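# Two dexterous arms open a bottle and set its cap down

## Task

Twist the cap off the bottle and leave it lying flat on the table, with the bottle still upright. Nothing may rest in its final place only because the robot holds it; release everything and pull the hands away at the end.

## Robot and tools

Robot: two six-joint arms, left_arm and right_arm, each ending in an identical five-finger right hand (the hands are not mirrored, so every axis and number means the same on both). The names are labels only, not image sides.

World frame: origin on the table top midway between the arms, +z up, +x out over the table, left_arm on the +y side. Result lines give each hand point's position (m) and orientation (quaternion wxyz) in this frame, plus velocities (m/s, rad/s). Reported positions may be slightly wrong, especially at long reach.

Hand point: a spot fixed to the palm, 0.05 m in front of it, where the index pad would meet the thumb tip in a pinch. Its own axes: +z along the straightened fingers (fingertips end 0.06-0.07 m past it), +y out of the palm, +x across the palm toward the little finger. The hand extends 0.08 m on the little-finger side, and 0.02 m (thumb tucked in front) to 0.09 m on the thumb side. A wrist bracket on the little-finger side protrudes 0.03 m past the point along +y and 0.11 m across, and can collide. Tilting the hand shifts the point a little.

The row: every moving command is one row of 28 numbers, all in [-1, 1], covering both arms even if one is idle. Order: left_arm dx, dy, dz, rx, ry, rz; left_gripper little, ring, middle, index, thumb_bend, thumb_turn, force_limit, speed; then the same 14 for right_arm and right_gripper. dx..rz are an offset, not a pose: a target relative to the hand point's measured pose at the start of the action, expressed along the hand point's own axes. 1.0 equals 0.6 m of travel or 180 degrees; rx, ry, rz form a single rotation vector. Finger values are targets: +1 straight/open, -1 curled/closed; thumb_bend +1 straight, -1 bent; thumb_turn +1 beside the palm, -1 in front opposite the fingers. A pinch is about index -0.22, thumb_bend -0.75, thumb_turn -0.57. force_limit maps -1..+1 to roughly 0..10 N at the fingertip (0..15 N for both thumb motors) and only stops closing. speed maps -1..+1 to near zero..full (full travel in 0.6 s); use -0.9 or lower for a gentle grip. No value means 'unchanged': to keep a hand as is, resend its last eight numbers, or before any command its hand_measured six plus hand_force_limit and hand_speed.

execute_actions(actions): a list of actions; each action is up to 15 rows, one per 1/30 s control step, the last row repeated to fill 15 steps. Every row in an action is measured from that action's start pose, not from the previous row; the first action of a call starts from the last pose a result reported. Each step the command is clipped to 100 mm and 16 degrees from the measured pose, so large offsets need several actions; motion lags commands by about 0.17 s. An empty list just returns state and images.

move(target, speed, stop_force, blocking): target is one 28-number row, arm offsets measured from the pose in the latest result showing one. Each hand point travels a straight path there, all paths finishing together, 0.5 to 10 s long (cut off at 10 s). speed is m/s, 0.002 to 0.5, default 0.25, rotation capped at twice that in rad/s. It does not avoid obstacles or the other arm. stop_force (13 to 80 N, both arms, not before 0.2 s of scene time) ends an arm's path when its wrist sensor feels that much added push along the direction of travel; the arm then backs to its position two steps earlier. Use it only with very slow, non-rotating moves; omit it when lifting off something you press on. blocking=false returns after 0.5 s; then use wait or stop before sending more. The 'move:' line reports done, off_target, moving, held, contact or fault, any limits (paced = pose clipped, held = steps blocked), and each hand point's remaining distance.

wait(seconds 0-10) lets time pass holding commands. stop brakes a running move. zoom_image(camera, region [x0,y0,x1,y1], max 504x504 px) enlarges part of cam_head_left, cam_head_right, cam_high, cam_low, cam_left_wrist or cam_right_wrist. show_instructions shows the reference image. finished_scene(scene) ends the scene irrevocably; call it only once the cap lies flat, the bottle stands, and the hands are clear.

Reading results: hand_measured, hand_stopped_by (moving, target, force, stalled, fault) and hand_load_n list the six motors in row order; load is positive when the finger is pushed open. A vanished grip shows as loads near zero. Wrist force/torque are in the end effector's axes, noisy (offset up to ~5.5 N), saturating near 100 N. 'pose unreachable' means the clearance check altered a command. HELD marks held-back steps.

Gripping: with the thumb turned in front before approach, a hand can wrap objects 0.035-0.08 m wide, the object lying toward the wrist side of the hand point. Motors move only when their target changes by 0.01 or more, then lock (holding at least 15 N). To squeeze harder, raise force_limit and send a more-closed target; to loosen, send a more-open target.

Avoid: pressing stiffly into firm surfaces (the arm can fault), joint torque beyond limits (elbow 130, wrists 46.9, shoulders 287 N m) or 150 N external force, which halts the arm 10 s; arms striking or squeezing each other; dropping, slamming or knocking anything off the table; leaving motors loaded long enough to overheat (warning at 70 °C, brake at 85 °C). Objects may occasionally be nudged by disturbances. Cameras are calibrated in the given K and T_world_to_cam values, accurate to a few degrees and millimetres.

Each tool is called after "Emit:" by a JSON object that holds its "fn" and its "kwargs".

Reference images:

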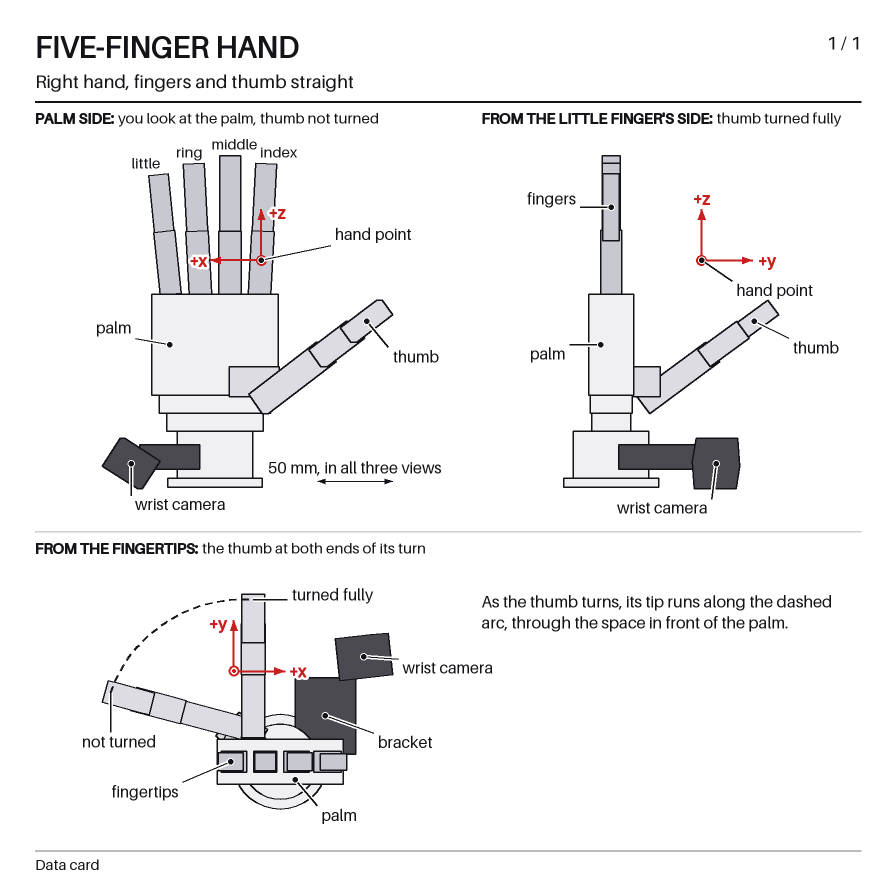

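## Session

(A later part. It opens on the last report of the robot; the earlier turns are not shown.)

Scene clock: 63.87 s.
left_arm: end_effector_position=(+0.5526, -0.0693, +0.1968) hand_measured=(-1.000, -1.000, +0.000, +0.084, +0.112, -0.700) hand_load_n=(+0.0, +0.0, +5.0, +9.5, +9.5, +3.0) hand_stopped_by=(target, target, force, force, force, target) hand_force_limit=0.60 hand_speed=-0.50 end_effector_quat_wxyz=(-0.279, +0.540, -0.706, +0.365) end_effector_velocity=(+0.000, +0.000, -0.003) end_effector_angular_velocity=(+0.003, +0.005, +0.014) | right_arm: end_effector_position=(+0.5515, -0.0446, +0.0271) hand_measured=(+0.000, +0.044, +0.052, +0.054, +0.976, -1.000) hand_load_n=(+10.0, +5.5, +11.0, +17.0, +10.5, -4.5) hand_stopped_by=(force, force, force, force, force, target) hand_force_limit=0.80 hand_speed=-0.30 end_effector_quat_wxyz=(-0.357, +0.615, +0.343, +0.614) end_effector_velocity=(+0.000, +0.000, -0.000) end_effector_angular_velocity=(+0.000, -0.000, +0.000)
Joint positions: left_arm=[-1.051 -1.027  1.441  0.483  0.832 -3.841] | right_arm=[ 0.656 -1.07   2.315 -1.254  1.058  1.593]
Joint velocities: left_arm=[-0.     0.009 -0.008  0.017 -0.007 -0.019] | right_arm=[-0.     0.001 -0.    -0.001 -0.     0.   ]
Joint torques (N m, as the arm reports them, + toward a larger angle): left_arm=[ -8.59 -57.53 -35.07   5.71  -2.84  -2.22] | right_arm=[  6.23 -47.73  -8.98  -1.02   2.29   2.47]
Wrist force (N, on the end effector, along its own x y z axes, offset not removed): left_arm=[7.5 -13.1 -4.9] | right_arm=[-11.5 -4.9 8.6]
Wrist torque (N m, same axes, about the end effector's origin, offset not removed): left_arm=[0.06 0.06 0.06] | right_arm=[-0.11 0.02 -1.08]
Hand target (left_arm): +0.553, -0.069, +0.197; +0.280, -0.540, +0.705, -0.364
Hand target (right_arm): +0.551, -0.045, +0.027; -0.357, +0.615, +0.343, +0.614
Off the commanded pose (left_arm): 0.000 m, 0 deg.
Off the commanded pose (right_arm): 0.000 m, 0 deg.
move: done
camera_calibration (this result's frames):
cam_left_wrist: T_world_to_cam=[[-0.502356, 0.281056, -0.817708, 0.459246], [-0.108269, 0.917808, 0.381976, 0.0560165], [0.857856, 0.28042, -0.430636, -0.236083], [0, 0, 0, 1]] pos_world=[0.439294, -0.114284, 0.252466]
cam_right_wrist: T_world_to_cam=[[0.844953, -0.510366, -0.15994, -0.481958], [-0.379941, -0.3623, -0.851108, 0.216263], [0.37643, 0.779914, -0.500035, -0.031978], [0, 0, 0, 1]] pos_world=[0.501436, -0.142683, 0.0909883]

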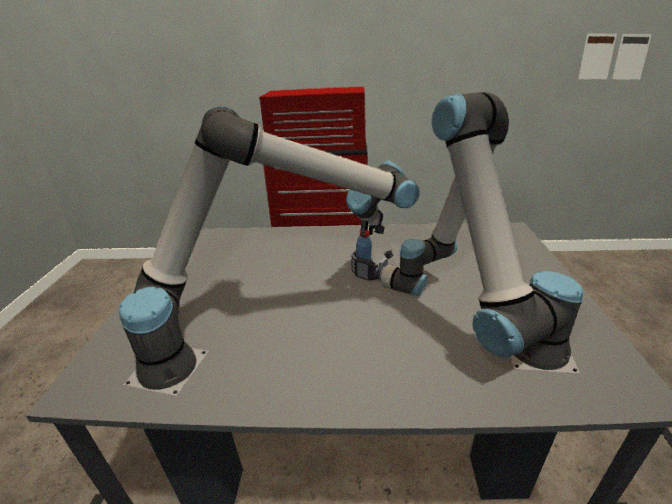

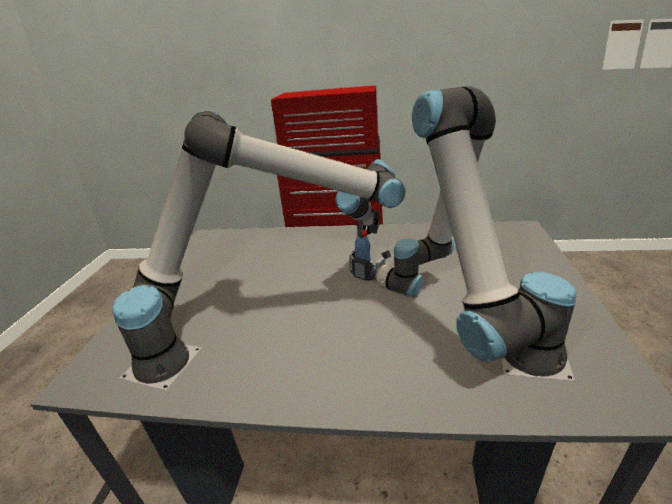

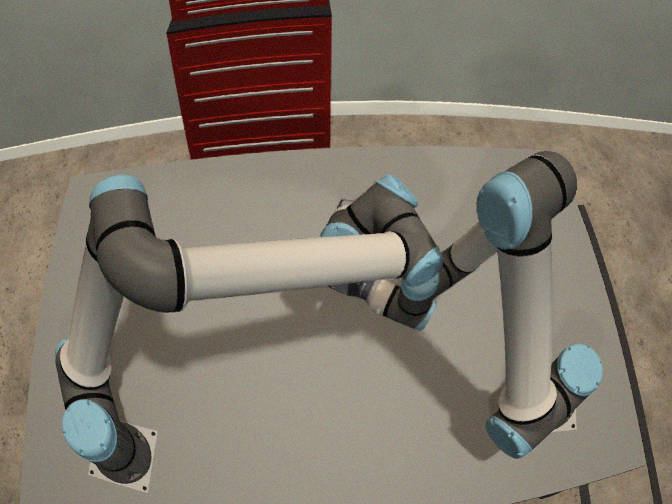

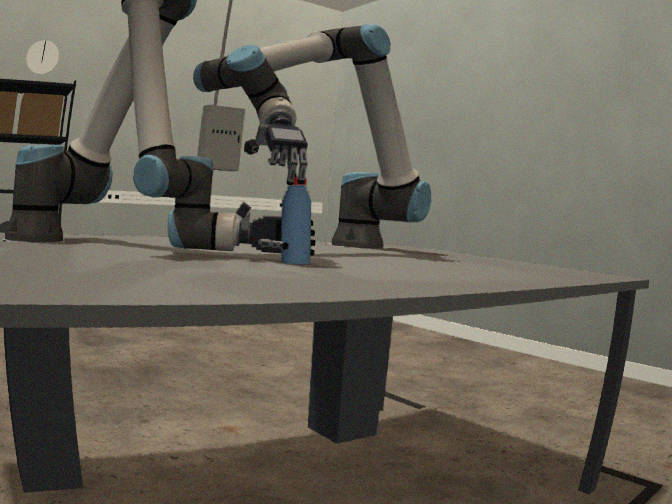

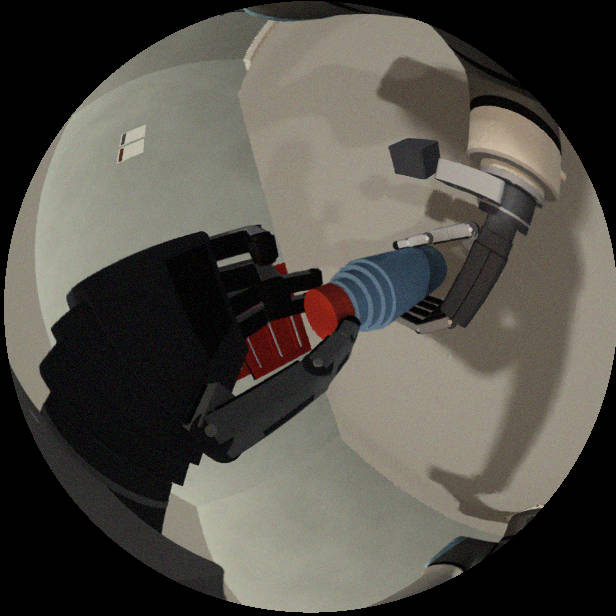

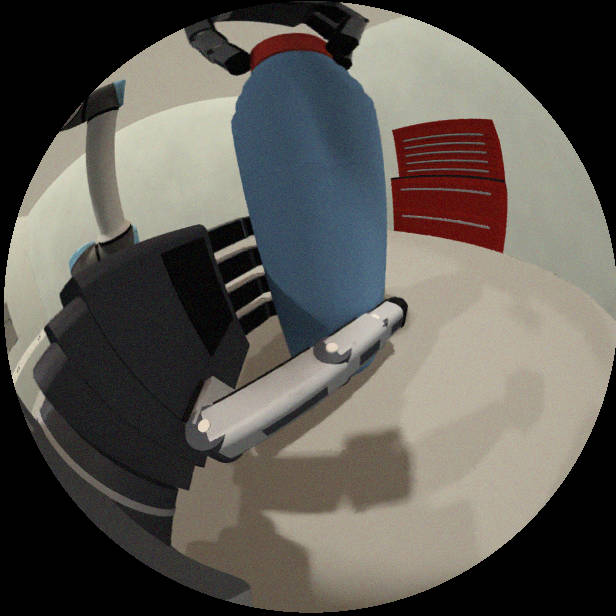

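Emit:
{"fn": "execute_actions", "kwargs": {"actions": [[[0,0,0,0,0,0,-1,-1,0.3,0.3,0.3,-0.7,0.6,0.5, 0,0,0,0,0,0,-1,-1,-1,-1,-1,-1,0.8,-0.3]]]}}

Emit:
{"fn": "move", "kwargs": {"target": [0,-0.002,-0.0015,0,0.589,0.419,-1,-1,0.3,0.3,0.3,-0.7,0.6,0.5, 0,0,0,0,0,0,-1,-1,-1,-1,-1,-1,0.8,-0.3], "speed": 0.4}}

Emit:
{"fn": "execute_actions", "kwargs": {"actions": [[[0,0,0,0,0,0,-1,-1,-0.6,-0.6,-1,-0.7,0.6,-0.5, 0,0,0,0,0,0,-1,-1,-1,-1,-1,-1,0.8,-0.3]],[[0,0,0,0,0,0,-1,-1,-0.6,-0.6,-1,-0.7,0.6,-0.5, 0,0,0,0,0,0,-1,-1,-1,-1,-1,-1,0.8,-0.3]]]}}

Emit:
{"fn": "move", "kwargs": {"target": [0,-0.002,-0.0015,0,-0.589,-0.419,-1,-1,-0.6,-0.6,-1,-0.7,0.6,-0.5, 0,0,0,0,0,0,-1,-1,-1,-1,-1,-1,0.8,-0.3], "speed": 0.3}}

Emit:
{"fn": "execute_actions", "kwargs": {"actions": [[[0,0,0,0,0,0,-1,-1,0.3,0.3,0.3,-0.7,0.6,0.5, 0,0,0,0,0,0,-1,-1,-1,-1,-1,-1,0.8,-0.3]]]}}

Emit:
{"fn": "move", "kwargs": {"target": [0,0,0,0,0.589,0.419,-1,-1,0.3,0.3,0.3,-0.7,0.6,0.5, 0,0,0,0,0,0,-1,-1,-1,-1,-1,-1,0.8,-0.3], "speed": 0.4}}

Emit:
{"fn": "zoom_image", "kwargs": {"camera": "cam_low", "region": [220,120,380,280]}}

Emit:
{"fn": "execute_actions", "kwargs": {"actions": [[[0,0,0,0,0,0,-1,-1,-0.6,-0.6,-1,-0.7,0.6,-0.5, 0,0,0,0,0,0,-1,-1,-1,-1,-1,-1,0.8,-0.3]],[[0,0,0,0,0,0,-1,-1,-0.6,-0.6,-1,-0.7,0.6,-0.5, 0,0,0,0,0,0,-1,-1,-1,-1,-1,-1,0.8,-0.3]]]}}

Emit:
{"fn": "move", "kwargs": {"target": [0,-0.002,-0.0015,0,-0.589,-0.419,-1,-1,-0.6,-0.6,-1,-0.7,0.6,-0.5, 0,0,0,0,0,0,-1,-1,-1,-1,-1,-1,0.8,-0.3], "speed": 0.3}}

Emit:
{"fn": "zoom_image", "kwargs": {"camera": "cam_low", "region": [220,120,380,280]}}

Scene clock: 65.03 s.
left_arm: end_effector_position=(+0.5526, -0.0693, +0.1968) hand_measured=(-1.000, -1.000, +0.300, +0.300, +0.300, -0.700) hand_load_n=(+0.0, +0.0, +0.0, +0.0, +0.0, +0.0) hand_stopped_by=(target, target, target, target, target, target) hand_force_limit=0.60 hand_speed=0.50 end_effector_quat_wxyz=(-0.279, +0.540, -0.706, +0.365) end_effector_velocity=(-0.000, +0.000, +0.001) end_effector_angular_velocity=(-0.001, -0.000, -0.001) | right_arm: end_effector_position=(+0.5515, -0.0446, +0.0271) hand_measured=(+0.000, +0.044, +0.052, +0.054, +0.976, -1.000) hand_load_n=(+7.5, +4.0, +10.0, +17.0, +11.0, -3.0) hand_stopped_by=(force, force, force, force, force, target) hand_force_limit=0.80 hand_speed=-0.30 end_effector_quat_wxyz=(-0.357, +0.615, +0.343, +0.614) end_effector_velocity=(+0.000, +0.000, -0.000) end_effector_angular_velocity=(-0.000, -0.000, -0.001)
Joint positions: left_arm=[-1.051 -1.027  1.441  0.483  0.832 -3.841] | right_arm=[ 0.656 -1.07   2.315 -1.254  1.058  1.593]
Joint velocities: left_arm=[-0.    -0.002  0.001 -0.001  0.     0.001] | right_arm=[ 0.     0.001 -0.001  0.     0.001 -0.   ]
Joint torques (N m, as the arm reports them, + toward a larger angle): left_arm=[  9.88 -84.28 -27.89   0.3    1.36   1.67] | right_arm=[  5.54 -50.04  -7.86  -1.09   2.17   3.06]
Wrist force (N, on the end effector, along its own x y z axes, offset not removed): left_arm=[1.0 1.0 -2.2] | right_arm=[13.6 0.3 -6.3]
Wrist torque (N m, same axes, about the end effector's origin, offset not removed): left_arm=[0.11 -0.12 0.08] | right_arm=[0.22 -1.12 0.40]
Hand target (left_arm): +0.553, -0.069, +0.197; +0.279, -0.540, +0.706, -0.365
Hand target (right_arm): +0.551, -0.045, +0.027; -0.357, +0.615, +0.343, +0.614
Off the commanded pose (left_arm): 0.000 m, 0 deg.
Off the commanded pose (right_arm): 0.000 m, 0 deg.
Step readings (end_effector_position):
0: left_arm (+0.5526, -0.0693, +0.1968) | right_arm (+0.5515, -0.0446, +0.0271)
1: left_arm (+0.5526, -0.0693, +0.1968) | right_arm (+0.5515, -0.0446, +0.0271)
2: left_arm (+0.5526, -0.0693, +0.1968) | right_arm (+0.5515, -0.0446, +0.0271)
4: left_arm (+0.5526, -0.0692, +0.1967) | right_arm (+0.5515, -0.0446, +0.0271)
8: left_arm (+0.5526, -0.0693, +0.1968) | right_arm (+0.5515, -0.0446, +0.0271)
15: end_effector_position above
camera_calibration (this result's frames):
cam_left_wrist: T_world_to_cam=[[-0.502373, 0.281127, -0.817673, 0.459219], [-0.108236, 0.917783, 0.382046, 0.0560211], [0.85785, 0.280431, -0.430641, -0.236026], [0, 0, 0, 1]] pos_world=[0.439237, -0.114325, 0.252446]
cam_right_wrist: T_world_to_cam=[[0.844953, -0.510366, -0.15994, -0.481958], [-0.379941, -0.362299, -0.851108, 0.216263], [0.37643, 0.779914, -0.500035, -0.0319781], [0, 0, 0, 1]] pos_world=[0.501436, -0.142683, 0.0909884]

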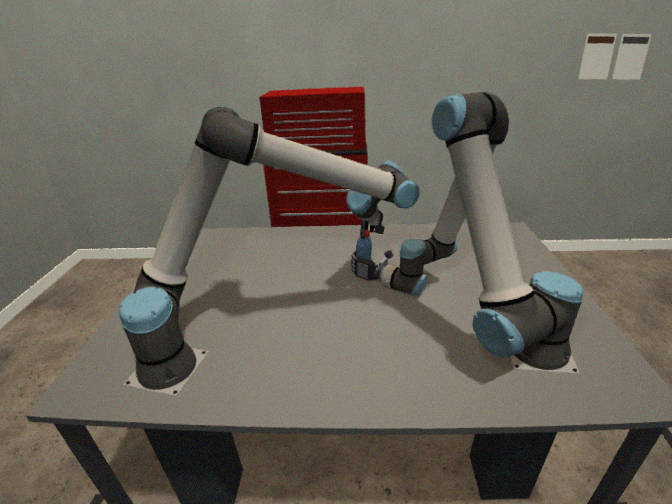

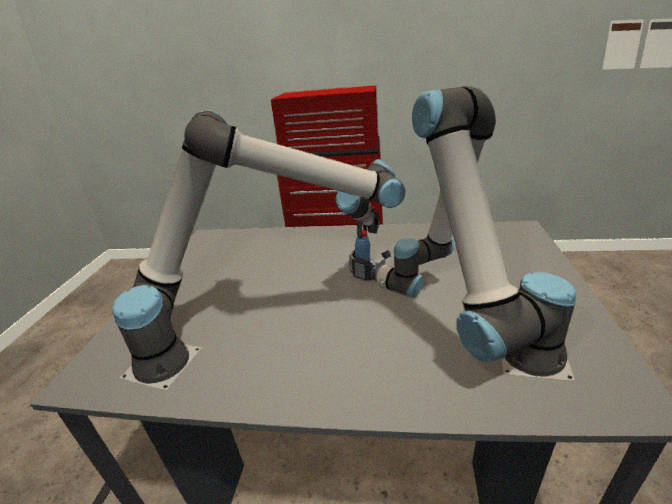

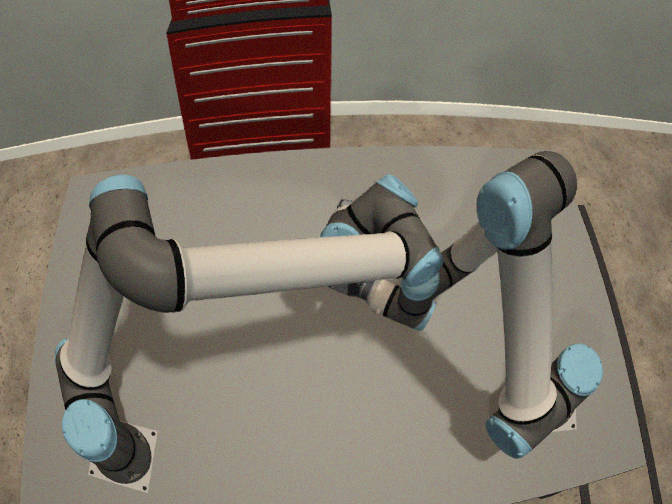

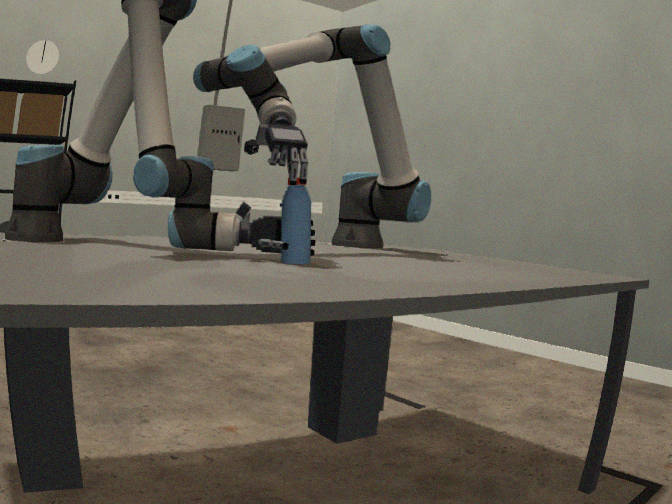

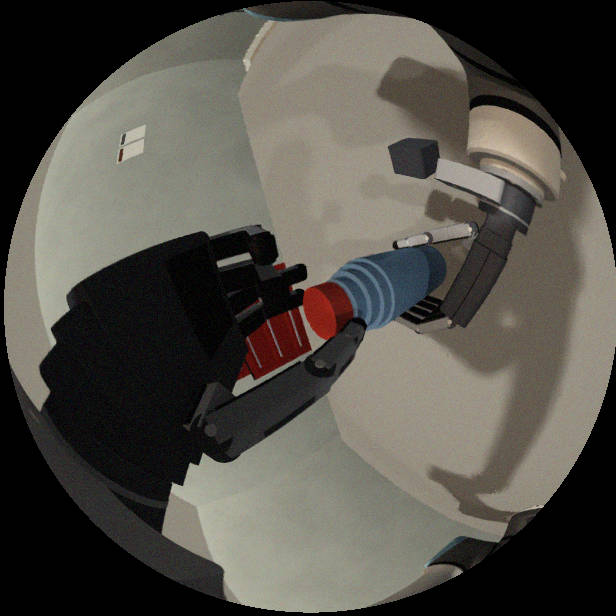

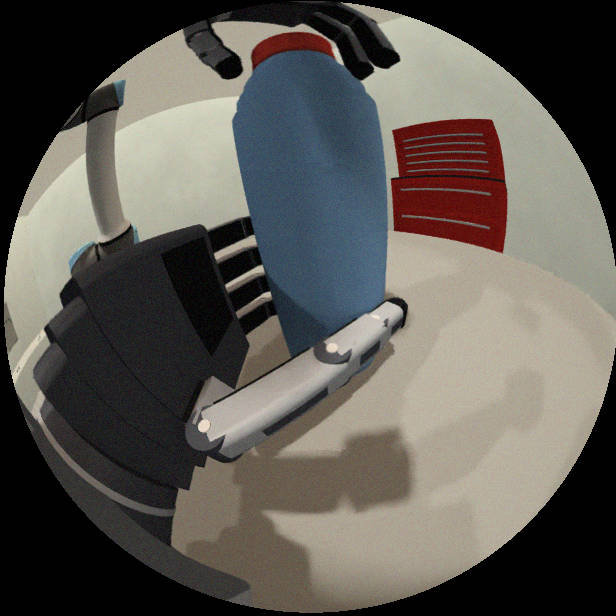

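Scene clock: 68.67 s.
left_arm: end_effector_position=(+0.5524, -0.0694, +0.1982) hand_measured=(-1.000, -1.000, +0.300, +0.300, +0.300, -0.700) hand_load_n=(+0.0, +0.0, +0.0, +0.0, +0.0, +0.0) hand_stopped_by=(target, target, target, target, target, target) hand_force_limit=0.60 hand_speed=0.50 end_effector_quat_wxyz=(-0.212, +0.412, +0.788, -0.405) end_effector_velocity=(+0.000, +0.000, +0.000) end_effector_angular_velocity=(+0.004, +0.002, -0.018) | right_arm: end_effector_position=(+0.5515, -0.0446, +0.0271) hand_measured=(+0.000, +0.044, +0.052, +0.054, +0.976, -1.000) hand_load_n=(+7.5, +4.0, +10.0, +17.0, +11.0, -3.0) hand_stopped_by=(force, force, force, force, force, target) hand_force_limit=0.80 hand_speed=-0.30 end_effector_quat_wxyz=(-0.357, +0.615, +0.343, +0.614) end_effector_velocity=(-0.001, -0.000, -0.001) end_effector_angular_velocity=(-0.001, +0.001, +0.000)
Joint positions: left_arm=[-0.646 -0.702  1.052  1.406  2.508 -1.342] | right_arm=[ 0.656 -1.07   2.315 -1.254  1.058  1.593]
Joint velocities: left_arm=[ 0.     0.008 -0.011  0.03  -0.004  0.029] | right_arm=[-0.     0.001  0.001 -0.001 -0.     0.   ]
Joint torques (N m, as the arm reports them, + toward a larger angle): left_arm=[ 11.43 -87.12 -44.16   5.31  -1.23   1.49] | right_arm=[  8.56 -49.47  -8.36  -0.75   2.41   2.89]
Wrist force (N, on the end effector, along its own x y z axes, offset not removed): left_arm=[-0.3 -0.9 -2.5] | right_arm=[6.9 -4.7 -0.7]
Wrist torque (N m, same axes, about the end effector's origin, offset not removed): left_arm=[-0.18 0.06 -0.01] | right_arm=[-0.86 -0.39 0.01]
Hand target (left_arm): +0.552, -0.069, +0.198; -0.212, +0.413, +0.788, -0.405
Hand target (right_arm): +0.551, -0.045, +0.027; -0.357, +0.615, +0.343, +0.614
Off the commanded pose (left_arm): 0.000 m, 0 deg.
Off the commanded pose (right_arm): 0.000 m, 0 deg.
move: done
camera_calibration (this result's frames):
cam_left_wrist: T_world_to_cam=[[0.541699, 0.206976, -0.814692, -0.122174], [0.770968, -0.508513, 0.383436, -0.529396], [-0.33492, -0.835808, -0.435033, 0.347077], [0, 0, 0, 1]] pos_world=[0.590571, 0.046172, 0.254445]
cam_right_wrist: T_world_to_cam=[[0.844953, -0.510366, -0.15994, -0.481958], [-0.37994, -0.3623, -0.851108, 0.216263], [0.37643, 0.779914, -0.500035, -0.0319781], [0, 0, 0, 1]] pos_world=[0.501436, -0.142683, 0.0909884]

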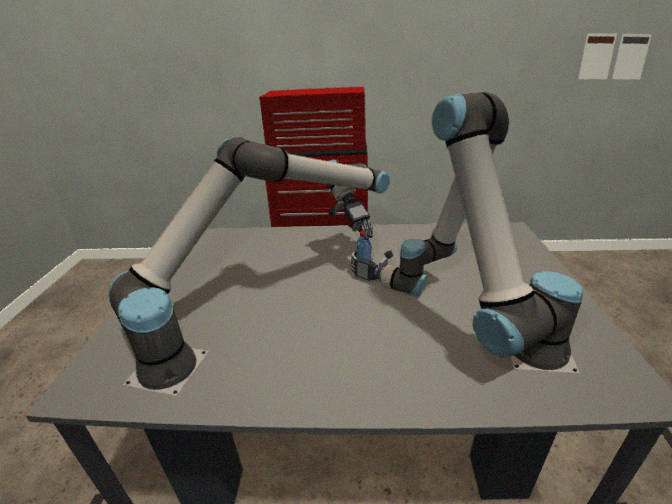

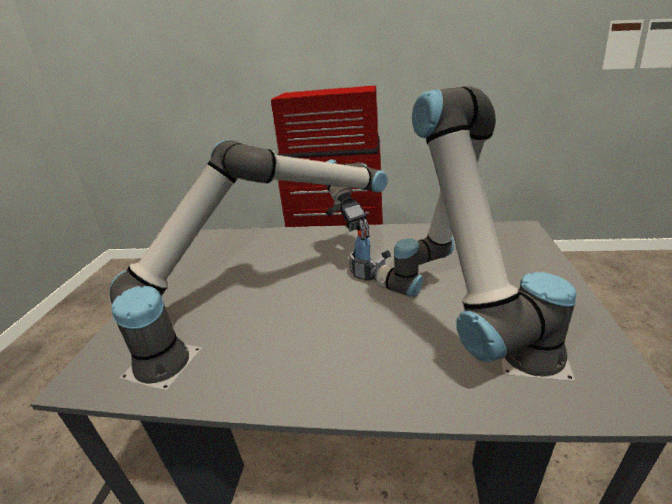

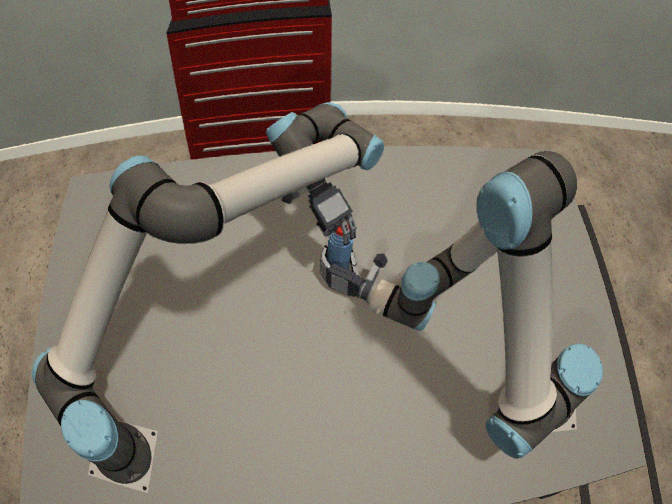

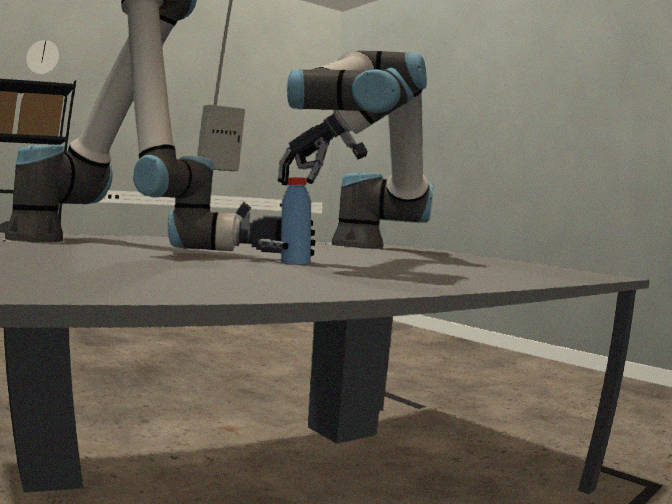

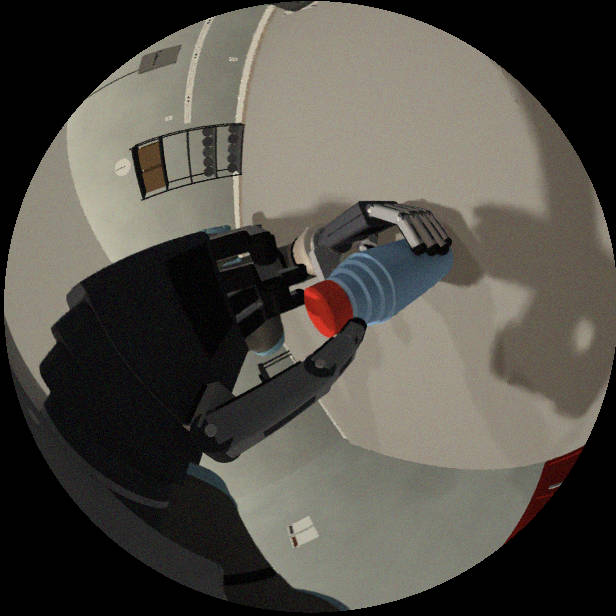

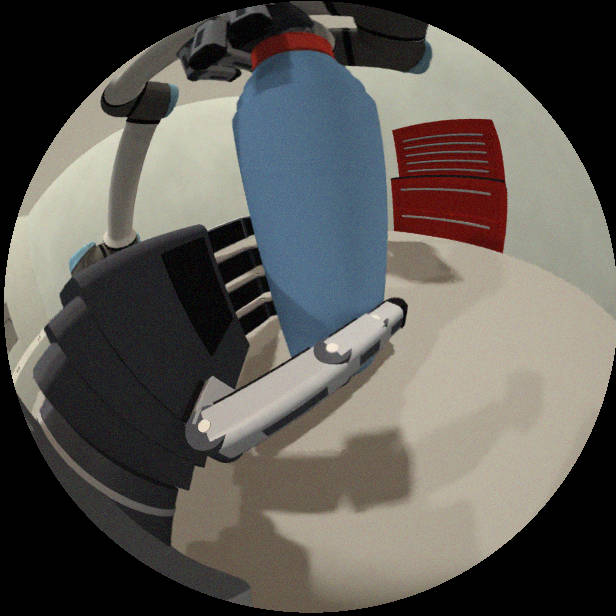

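Scene clock: 69.67 s.
left_arm: end_effector_position=(+0.5524, -0.0694, +0.1982) hand_measured=(-1.000, -1.000, +0.012, +0.084, +0.112, -0.700) hand_load_n=(+0.0, +0.0, +11.5, +6.5, +11.5, +5.0) hand_stopped_by=(target, target, force, force, force, target) hand_force_limit=0.60 hand_speed=-0.50 end_effector_quat_wxyz=(-0.212, +0.412, +0.788, -0.405) end_effector_velocity=(+0.000, +0.000, -0.002) end_effector_angular_velocity=(+0.001, +0.000, +0.000) | right_arm: end_effector_position=(+0.5515, -0.0446, +0.0271) hand_measured=(+0.000, +0.044, +0.052, +0.054, +0.976, -1.000) hand_load_n=(+10.0, +6.0, +10.5, +16.5, +11.0, -5.0) hand_stopped_by=(force, force, force, force, force, target) hand_force_limit=0.80 hand_speed=-0.30 end_effector_quat_wxyz=(-0.357, +0.615, +0.343, +0.614) end_effector_velocity=(+0.000, -0.000, -0.001) end_effector_angular_velocity=(-0.000, +0.001, -0.000)
Joint positions: left_arm=[-0.646 -0.702  1.052  1.406  2.508 -1.342] | right_arm=[ 0.656 -1.07   2.315 -1.254  1.058  1.593]
Joint velocities: left_arm=[ 0.     0.001  0.001 -0.001 -0.     0.   ] | right_arm=[-0.     0.001 -0.    -0.     0.    -0.   ]
Joint torques (N m, as the arm reports them, + toward a larger angle): left_arm=[  11.34 -100.53  -29.45    2.71    2.25   -1.78] | right_arm=[  6.31 -49.58  -7.41  -0.86   2.51   2.81]
Wrist force (N, on the end effector, along its own x y z axes, offset not removed): left_arm=[-1.9 -1.7 2.5] | right_arm=[3.1 -4.7 2.5]
Wrist torque (N m, same axes, about the end effector's origin, offset not removed): left_arm=[0.05 -0.07 0.09] | right_arm=[-0.66 -1.13 0.20]
Hand target (left_arm): +0.552, -0.069, +0.198; -0.212, +0.412, +0.788, -0.405
Hand target (right_arm): +0.551, -0.045, +0.027; -0.357, +0.615, +0.343, +0.614
Off the commanded pose (left_arm): 0.000 m, 0 deg.
Off the commanded pose (right_arm): 0.000 m, 0 deg.
Step readings (end_effector_position; steps 1 to 15: 1st action; 16 to 30: 2nd action):
0: left_arm (+0.5524, -0.0694, +0.1982) | right_arm (+0.5515, -0.0446, +0.0271)
1: left_arm (+0.5524, -0.0693, +0.1982) | right_arm (+0.5515, -0.0446, +0.0271)
2: left_arm (+0.5524, -0.0693, +0.1982) | right_arm (+0.5515, -0.0446, +0.0271)
4: left_arm (+0.5524, -0.0693, +0.1982) | right_arm (+0.5515, -0.0446, +0.0271)
8: left_arm (+0.5525, -0.0694, +0.1983) | right_arm (+0.5515, -0.0446, +0.0271)
15: left_arm (+0.5524, -0.0694, +0.1982) | right_arm (+0.5515, -0.0446, +0.0271)
16: left_arm (+0.5524, -0.0694, +0.1982) | right_arm (+0.5515, -0.0446, +0.0271)
17: left_arm (+0.5524, -0.0694, +0.1982) | right_arm (+0.5515, -0.0446, +0.0271)
19: left_arm (+0.5524, -0.0694, +0.1982) | right_arm (+0.5515, -0.0446, +0.0271)
23: left_arm (+0.5524, -0.0694, +0.1982) | right_arm (+0.5515, -0.0446, +0.0271)
30: end_effector_position above
camera_calibration (this result's frames):
cam_left_wrist: T_world_to_cam=[[0.541752, 0.206985, -0.814655, -0.122229], [0.770932, -0.508544, 0.383467, -0.5294], [-0.334916, -0.835787, -0.435076, 0.347091], [0, 0, 0, 1]] pos_world=[0.590595, 0.0461704, 0.254443]
cam_right_wrist: T_world_to_cam=[[0.844953, -0.510366, -0.15994, -0.481958], [-0.37994, -0.3623, -0.851108, 0.216263], [0.37643, 0.779914, -0.500035, -0.0319781], [0, 0, 0, 1]] pos_world=[0.501436, -0.142683, 0.0909884]

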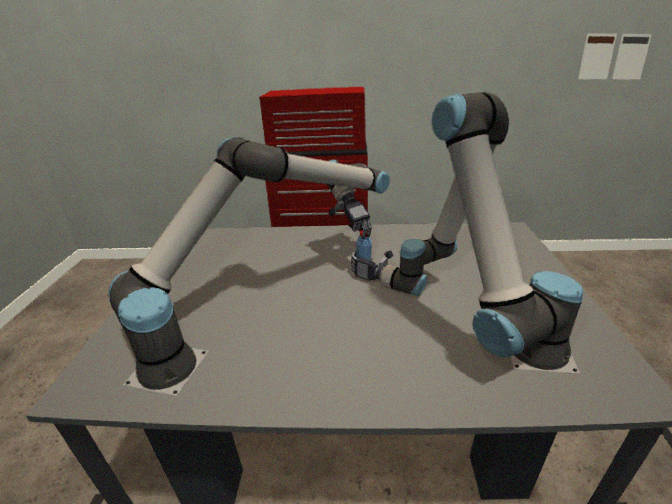

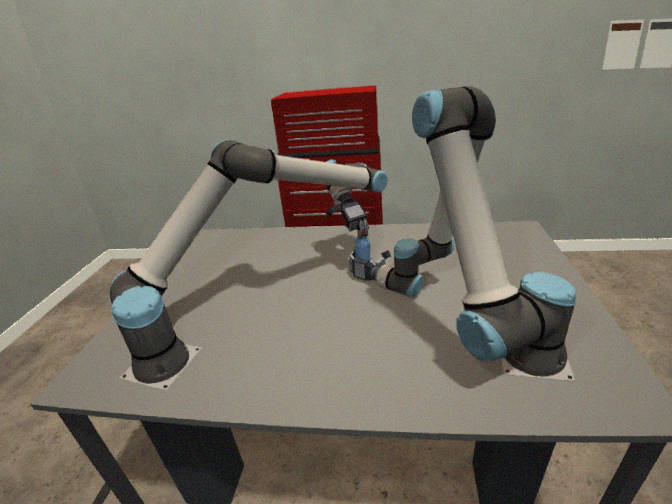

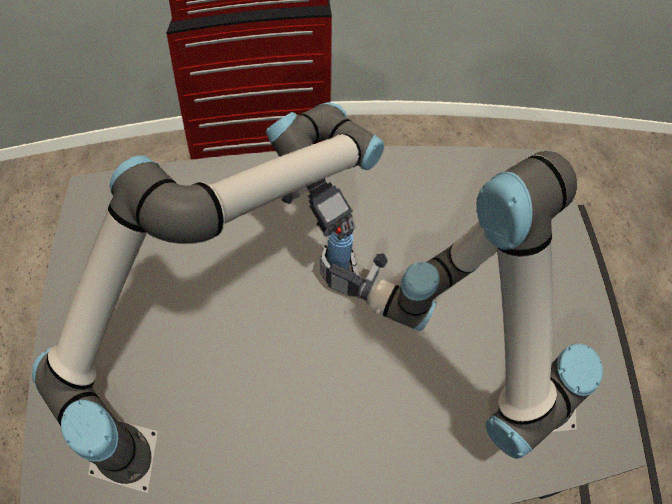

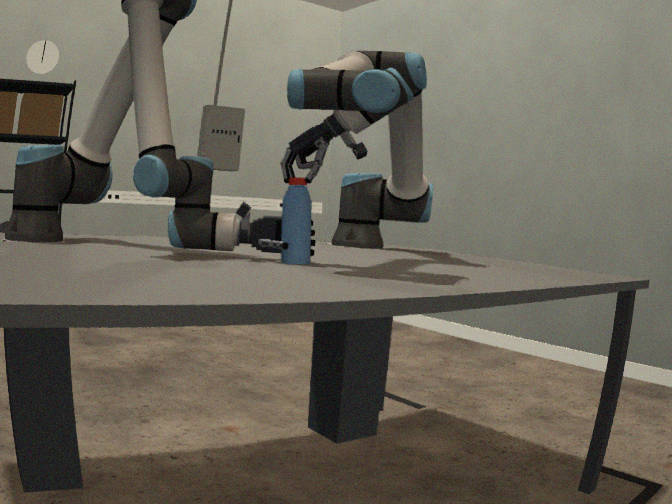

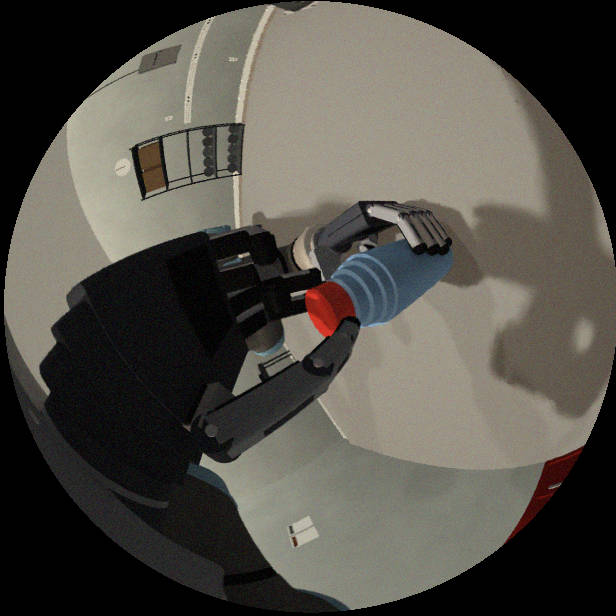

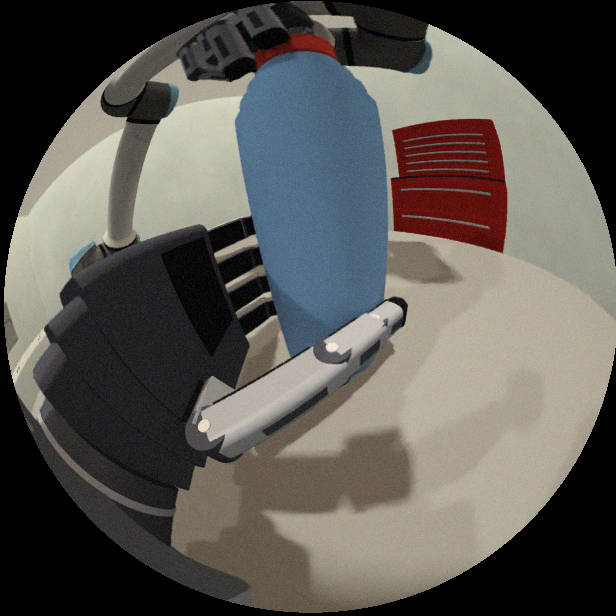

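Scene clock: 74.10 s.
left_arm: end_effector_position=(+0.5526, -0.0694, +0.1999) hand_measured=(-1.000, -1.000, +0.012, +0.084, +0.112, -0.700) hand_load_n=(+0.0, +0.0, +4.5, +9.0, +10.5, +2.5) hand_stopped_by=(target, target, force, force, force, target) hand_force_limit=0.60 hand_speed=-0.50 end_effector_quat_wxyz=(-0.280, +0.540, -0.705, +0.365) end_effector_velocity=(+0.000, -0.000, -0.000) end_effector_angular_velocity=(+0.002, +0.004, +0.015) | right_arm: end_effector_position=(+0.5515, -0.0446, +0.0271) hand_measured=(+0.000, +0.044, +0.052, +0.054, +0.976, -1.000) hand_load_n=(+9.5, +5.0, +10.5, +16.5, +11.0, -4.0) hand_stopped_by=(force, force, force, force, force, target) hand_force_limit=0.80 hand_speed=-0.30 end_effector_quat_wxyz=(-0.357, +0.615, +0.343, +0.614) end_effector_velocity=(-0.001, -0.000, +0.000) end_effector_angular_velocity=(-0.001, +0.002, +0.000)
Joint positions: left_arm=[-1.052 -1.029  1.439  0.486  0.831 -3.841] | right_arm=[ 0.656 -1.07   2.315 -1.254  1.058  1.593]
Joint velocities: left_arm=[-0.     0.007 -0.009  0.018 -0.007 -0.019] | right_arm=[-0.    -0.002  0.001  0.003 -0.     0.   ]
Joint torques (N m, as the arm reports them, + toward a larger angle): left_arm=[ -9.11 -63.15 -38.88   5.19  -3.09  -2.19] | right_arm=[  7.78 -48.1   -8.96  -1.08   2.35   2.41]
Wrist force (N, on the end effector, along its own x y z axes, offset not removed): left_arm=[2.6 -6.9 -1.4] | right_arm=[-4.2 -3.0 1.8]
Wrist torque (N m, same axes, about the end effector's origin, offset not removed): left_arm=[0.22 0.17 -0.05] | right_arm=[0.22 0.13 -0.97]
Hand target (left_arm): +0.553, -0.069, +0.200; +0.280, -0.540, +0.705, -0.365
Hand target (right_arm): +0.551, -0.045, +0.027; -0.357, +0.615, +0.343, +0.614
Off the commanded pose (left_arm): 0.000 m, 0 deg.
Off the commanded pose (right_arm): 0.000 m, 0 deg.
move: done
camera_calibration (this result's frames):
cam_left_wrist: T_world_to_cam=[[-0.501681, 0.280195, -0.818418, 0.461451], [-0.108991, 0.918077, 0.381125, 0.0554843], [0.858159, 0.280403, -0.430043, -0.234987], [0, 0, 0, 1]] pos_world=[0.439204, -0.114344, 0.255459]
cam_right_wrist: T_world_to_cam=[[0.844953, -0.510366, -0.15994, -0.481958], [-0.379941, -0.3623, -0.851108, 0.216263], [0.37643, 0.779914, -0.500035, -0.031978], [0, 0, 0, 1]] pos_world=[0.501436, -0.142683, 0.0909883]

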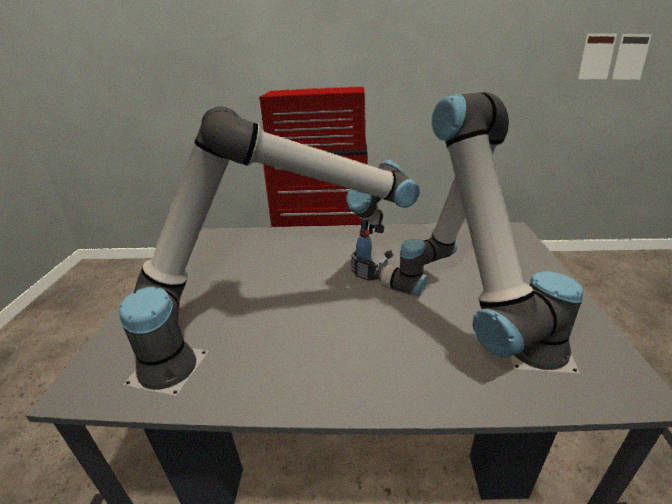

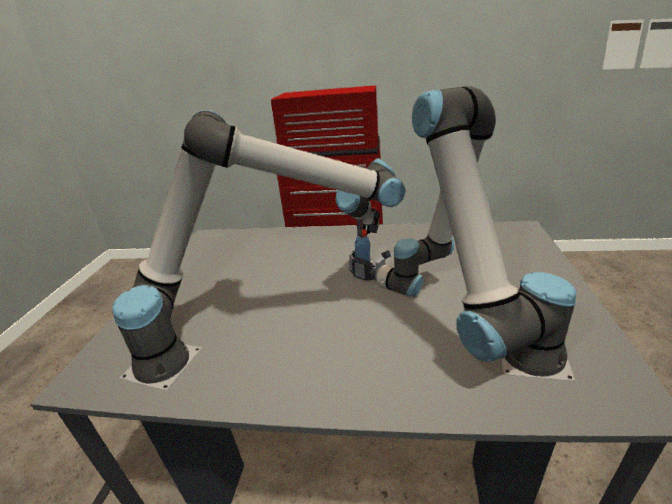

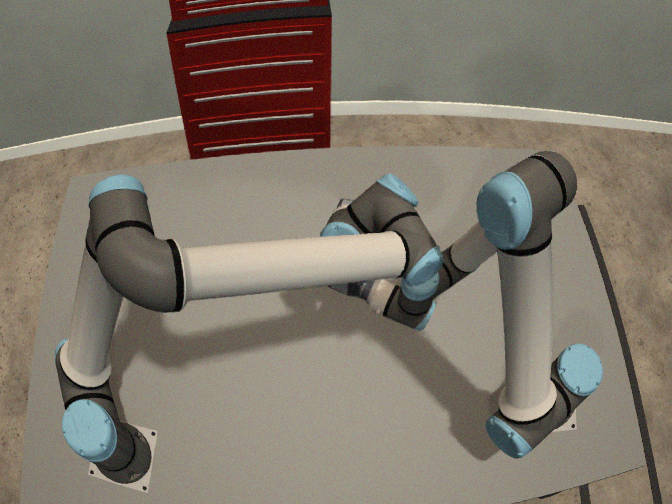

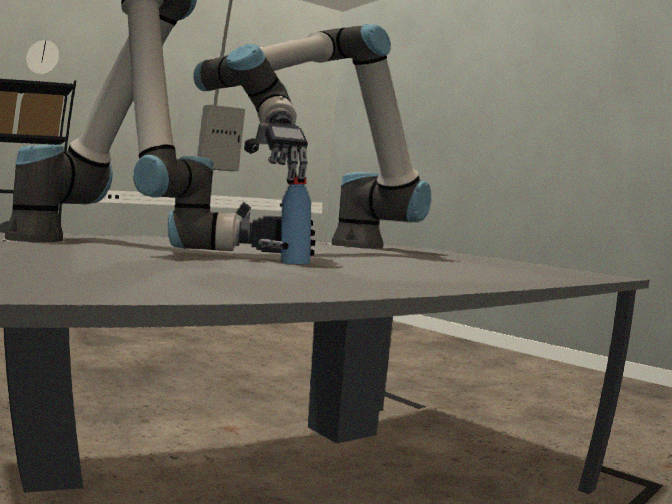

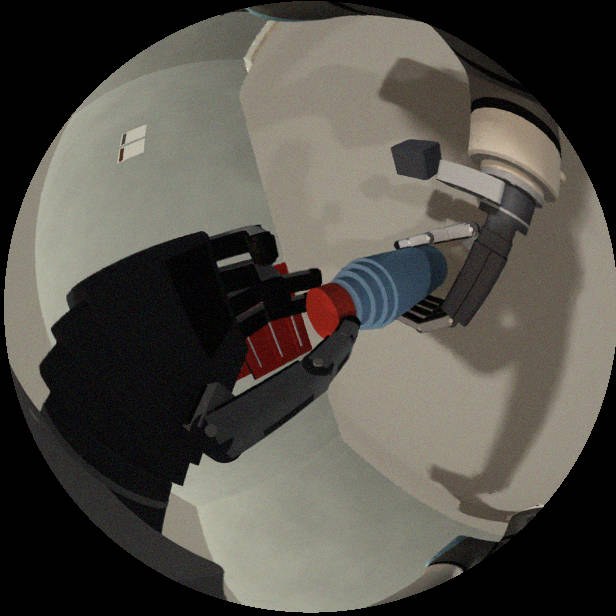

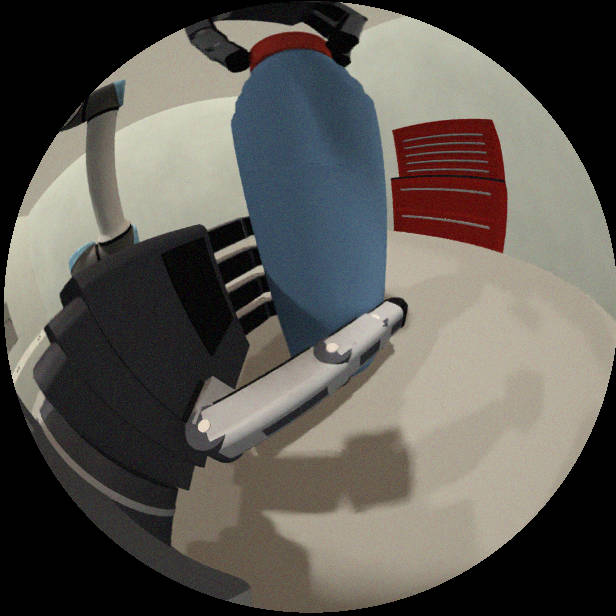

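Scene clock: 74.60 s.
left_arm: end_effector_position=(+0.5526, -0.0694, +0.1999) hand_measured=(-1.000, -1.000, +0.300, +0.300, +0.300, -0.700) hand_load_n=(+0.0, +0.0, +0.0, +0.0, +0.0, +0.0) hand_stopped_by=(target, target, target, target, target, target) hand_force_limit=0.60 hand_speed=0.50 end_effector_quat_wxyz=(-0.280, +0.540, -0.705, +0.365) end_effector_velocity=(+0.000, -0.000, +0.002) end_effector_angular_velocity=(-0.003, -0.001, -0.000) | right_arm: end_effector_position=(+0.5515, -0.0446, +0.0271) hand_measured=(+0.000, +0.044, +0.052, +0.054, +0.976, -1.000) hand_load_n=(+8.0, +4.0, +10.0, +17.0, +11.0, -3.0) hand_stopped_by=(force, force, force, force, force, target) hand_force_limit=0.80 hand_speed=-0.30 end_effector_quat_wxyz=(-0.357, +0.615, +0.343, +0.614) end_effector_velocity=(-0.001, -0.000, +0.000) end_effector_angular_velocity=(+0.000, -0.000, +0.000)
Joint positions: left_arm=[-1.052 -1.029  1.439  0.486  0.831 -3.841] | right_arm=[ 0.656 -1.07   2.315 -1.254  1.058  1.593]
Joint velocities: left_arm=[ 0.    -0.002 -0.    -0.001  0.001  0.   ] | right_arm=[ 0.    -0.001  0.001 -0.     0.     0.   ]
Joint torques (N m, as the arm reports them, + toward a larger angle): left_arm=[ -5.51 -84.32 -28.4    0.48   1.48   1.64] | right_arm=[  7.6  -48.31  -7.76  -1.23   2.55   2.58]
Wrist force (N, on the end effector, along its own x y z axes, offset not removed): left_arm=[0.2 -1.3 -0.6] | right_arm=[4.9 -1.0 -0.5]
Wrist torque (N m, same axes, about the end effector's origin, offset not removed): left_arm=[-0.34 -0.07 -0.05] | right_arm=[-0.11 0.18 0.01]
Hand target (left_arm): +0.553, -0.069, +0.200; +0.280, -0.540, +0.705, -0.365
Hand target (right_arm): +0.551, -0.045, +0.027; -0.357, +0.615, +0.343, +0.614
Off the commanded pose (left_arm): 0.000 m, 0 deg.
Off the commanded pose (right_arm): 0.000 m, 0 deg.
Step readings (end_effector_position):
0: left_arm (+0.5526, -0.0694, +0.1999) | right_arm (+0.5515, -0.0446, +0.0271)
1: left_arm (+0.5526, -0.0693, +0.1999) | right_arm (+0.5515, -0.0446, +0.0271)
2: left_arm (+0.5526, -0.0693, +0.1999) | right_arm (+0.5515, -0.0446, +0.0271)
4: left_arm (+0.5526, -0.0693, +0.1999) | right_arm (+0.5515, -0.0446, +0.0271)
8: left_arm (+0.5526, -0.0693, +0.1999) | right_arm (+0.5515, -0.0446, +0.0271)
15: end_effector_position above
camera_calibration (this result's frames):
cam_left_wrist: T_world_to_cam=[[-0.501682, 0.280238, -0.818402, 0.461447], [-0.109023, 0.918046, 0.38119, 0.0554934], [0.858154, 0.280461, -0.430015, -0.234978], [0, 0, 0, 1]] pos_world=[0.439197, -0.114358, 0.255451]
cam_right_wrist: T_world_to_cam=[[0.844953, -0.510366, -0.15994, -0.481958], [-0.379941, -0.3623, -0.851108, 0.216263], [0.37643, 0.779914, -0.500035, -0.0319779], [0, 0, 0, 1]] pos_world=[0.501436, -0.142683, 0.0909883]

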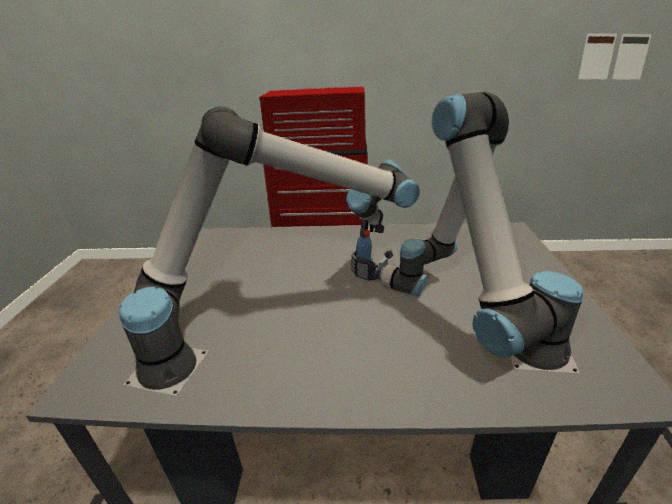

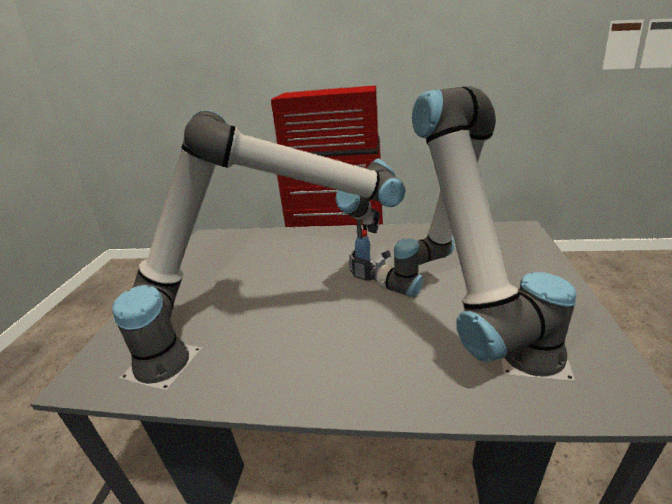

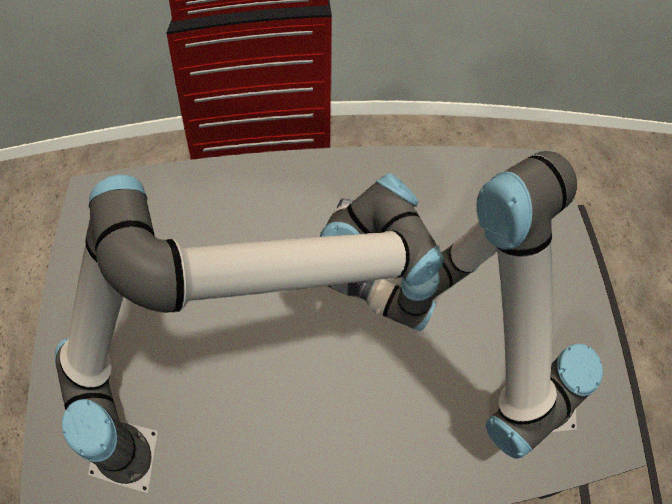

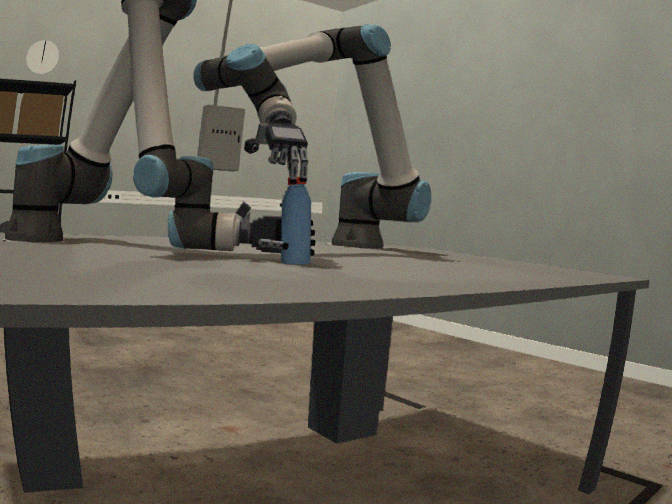

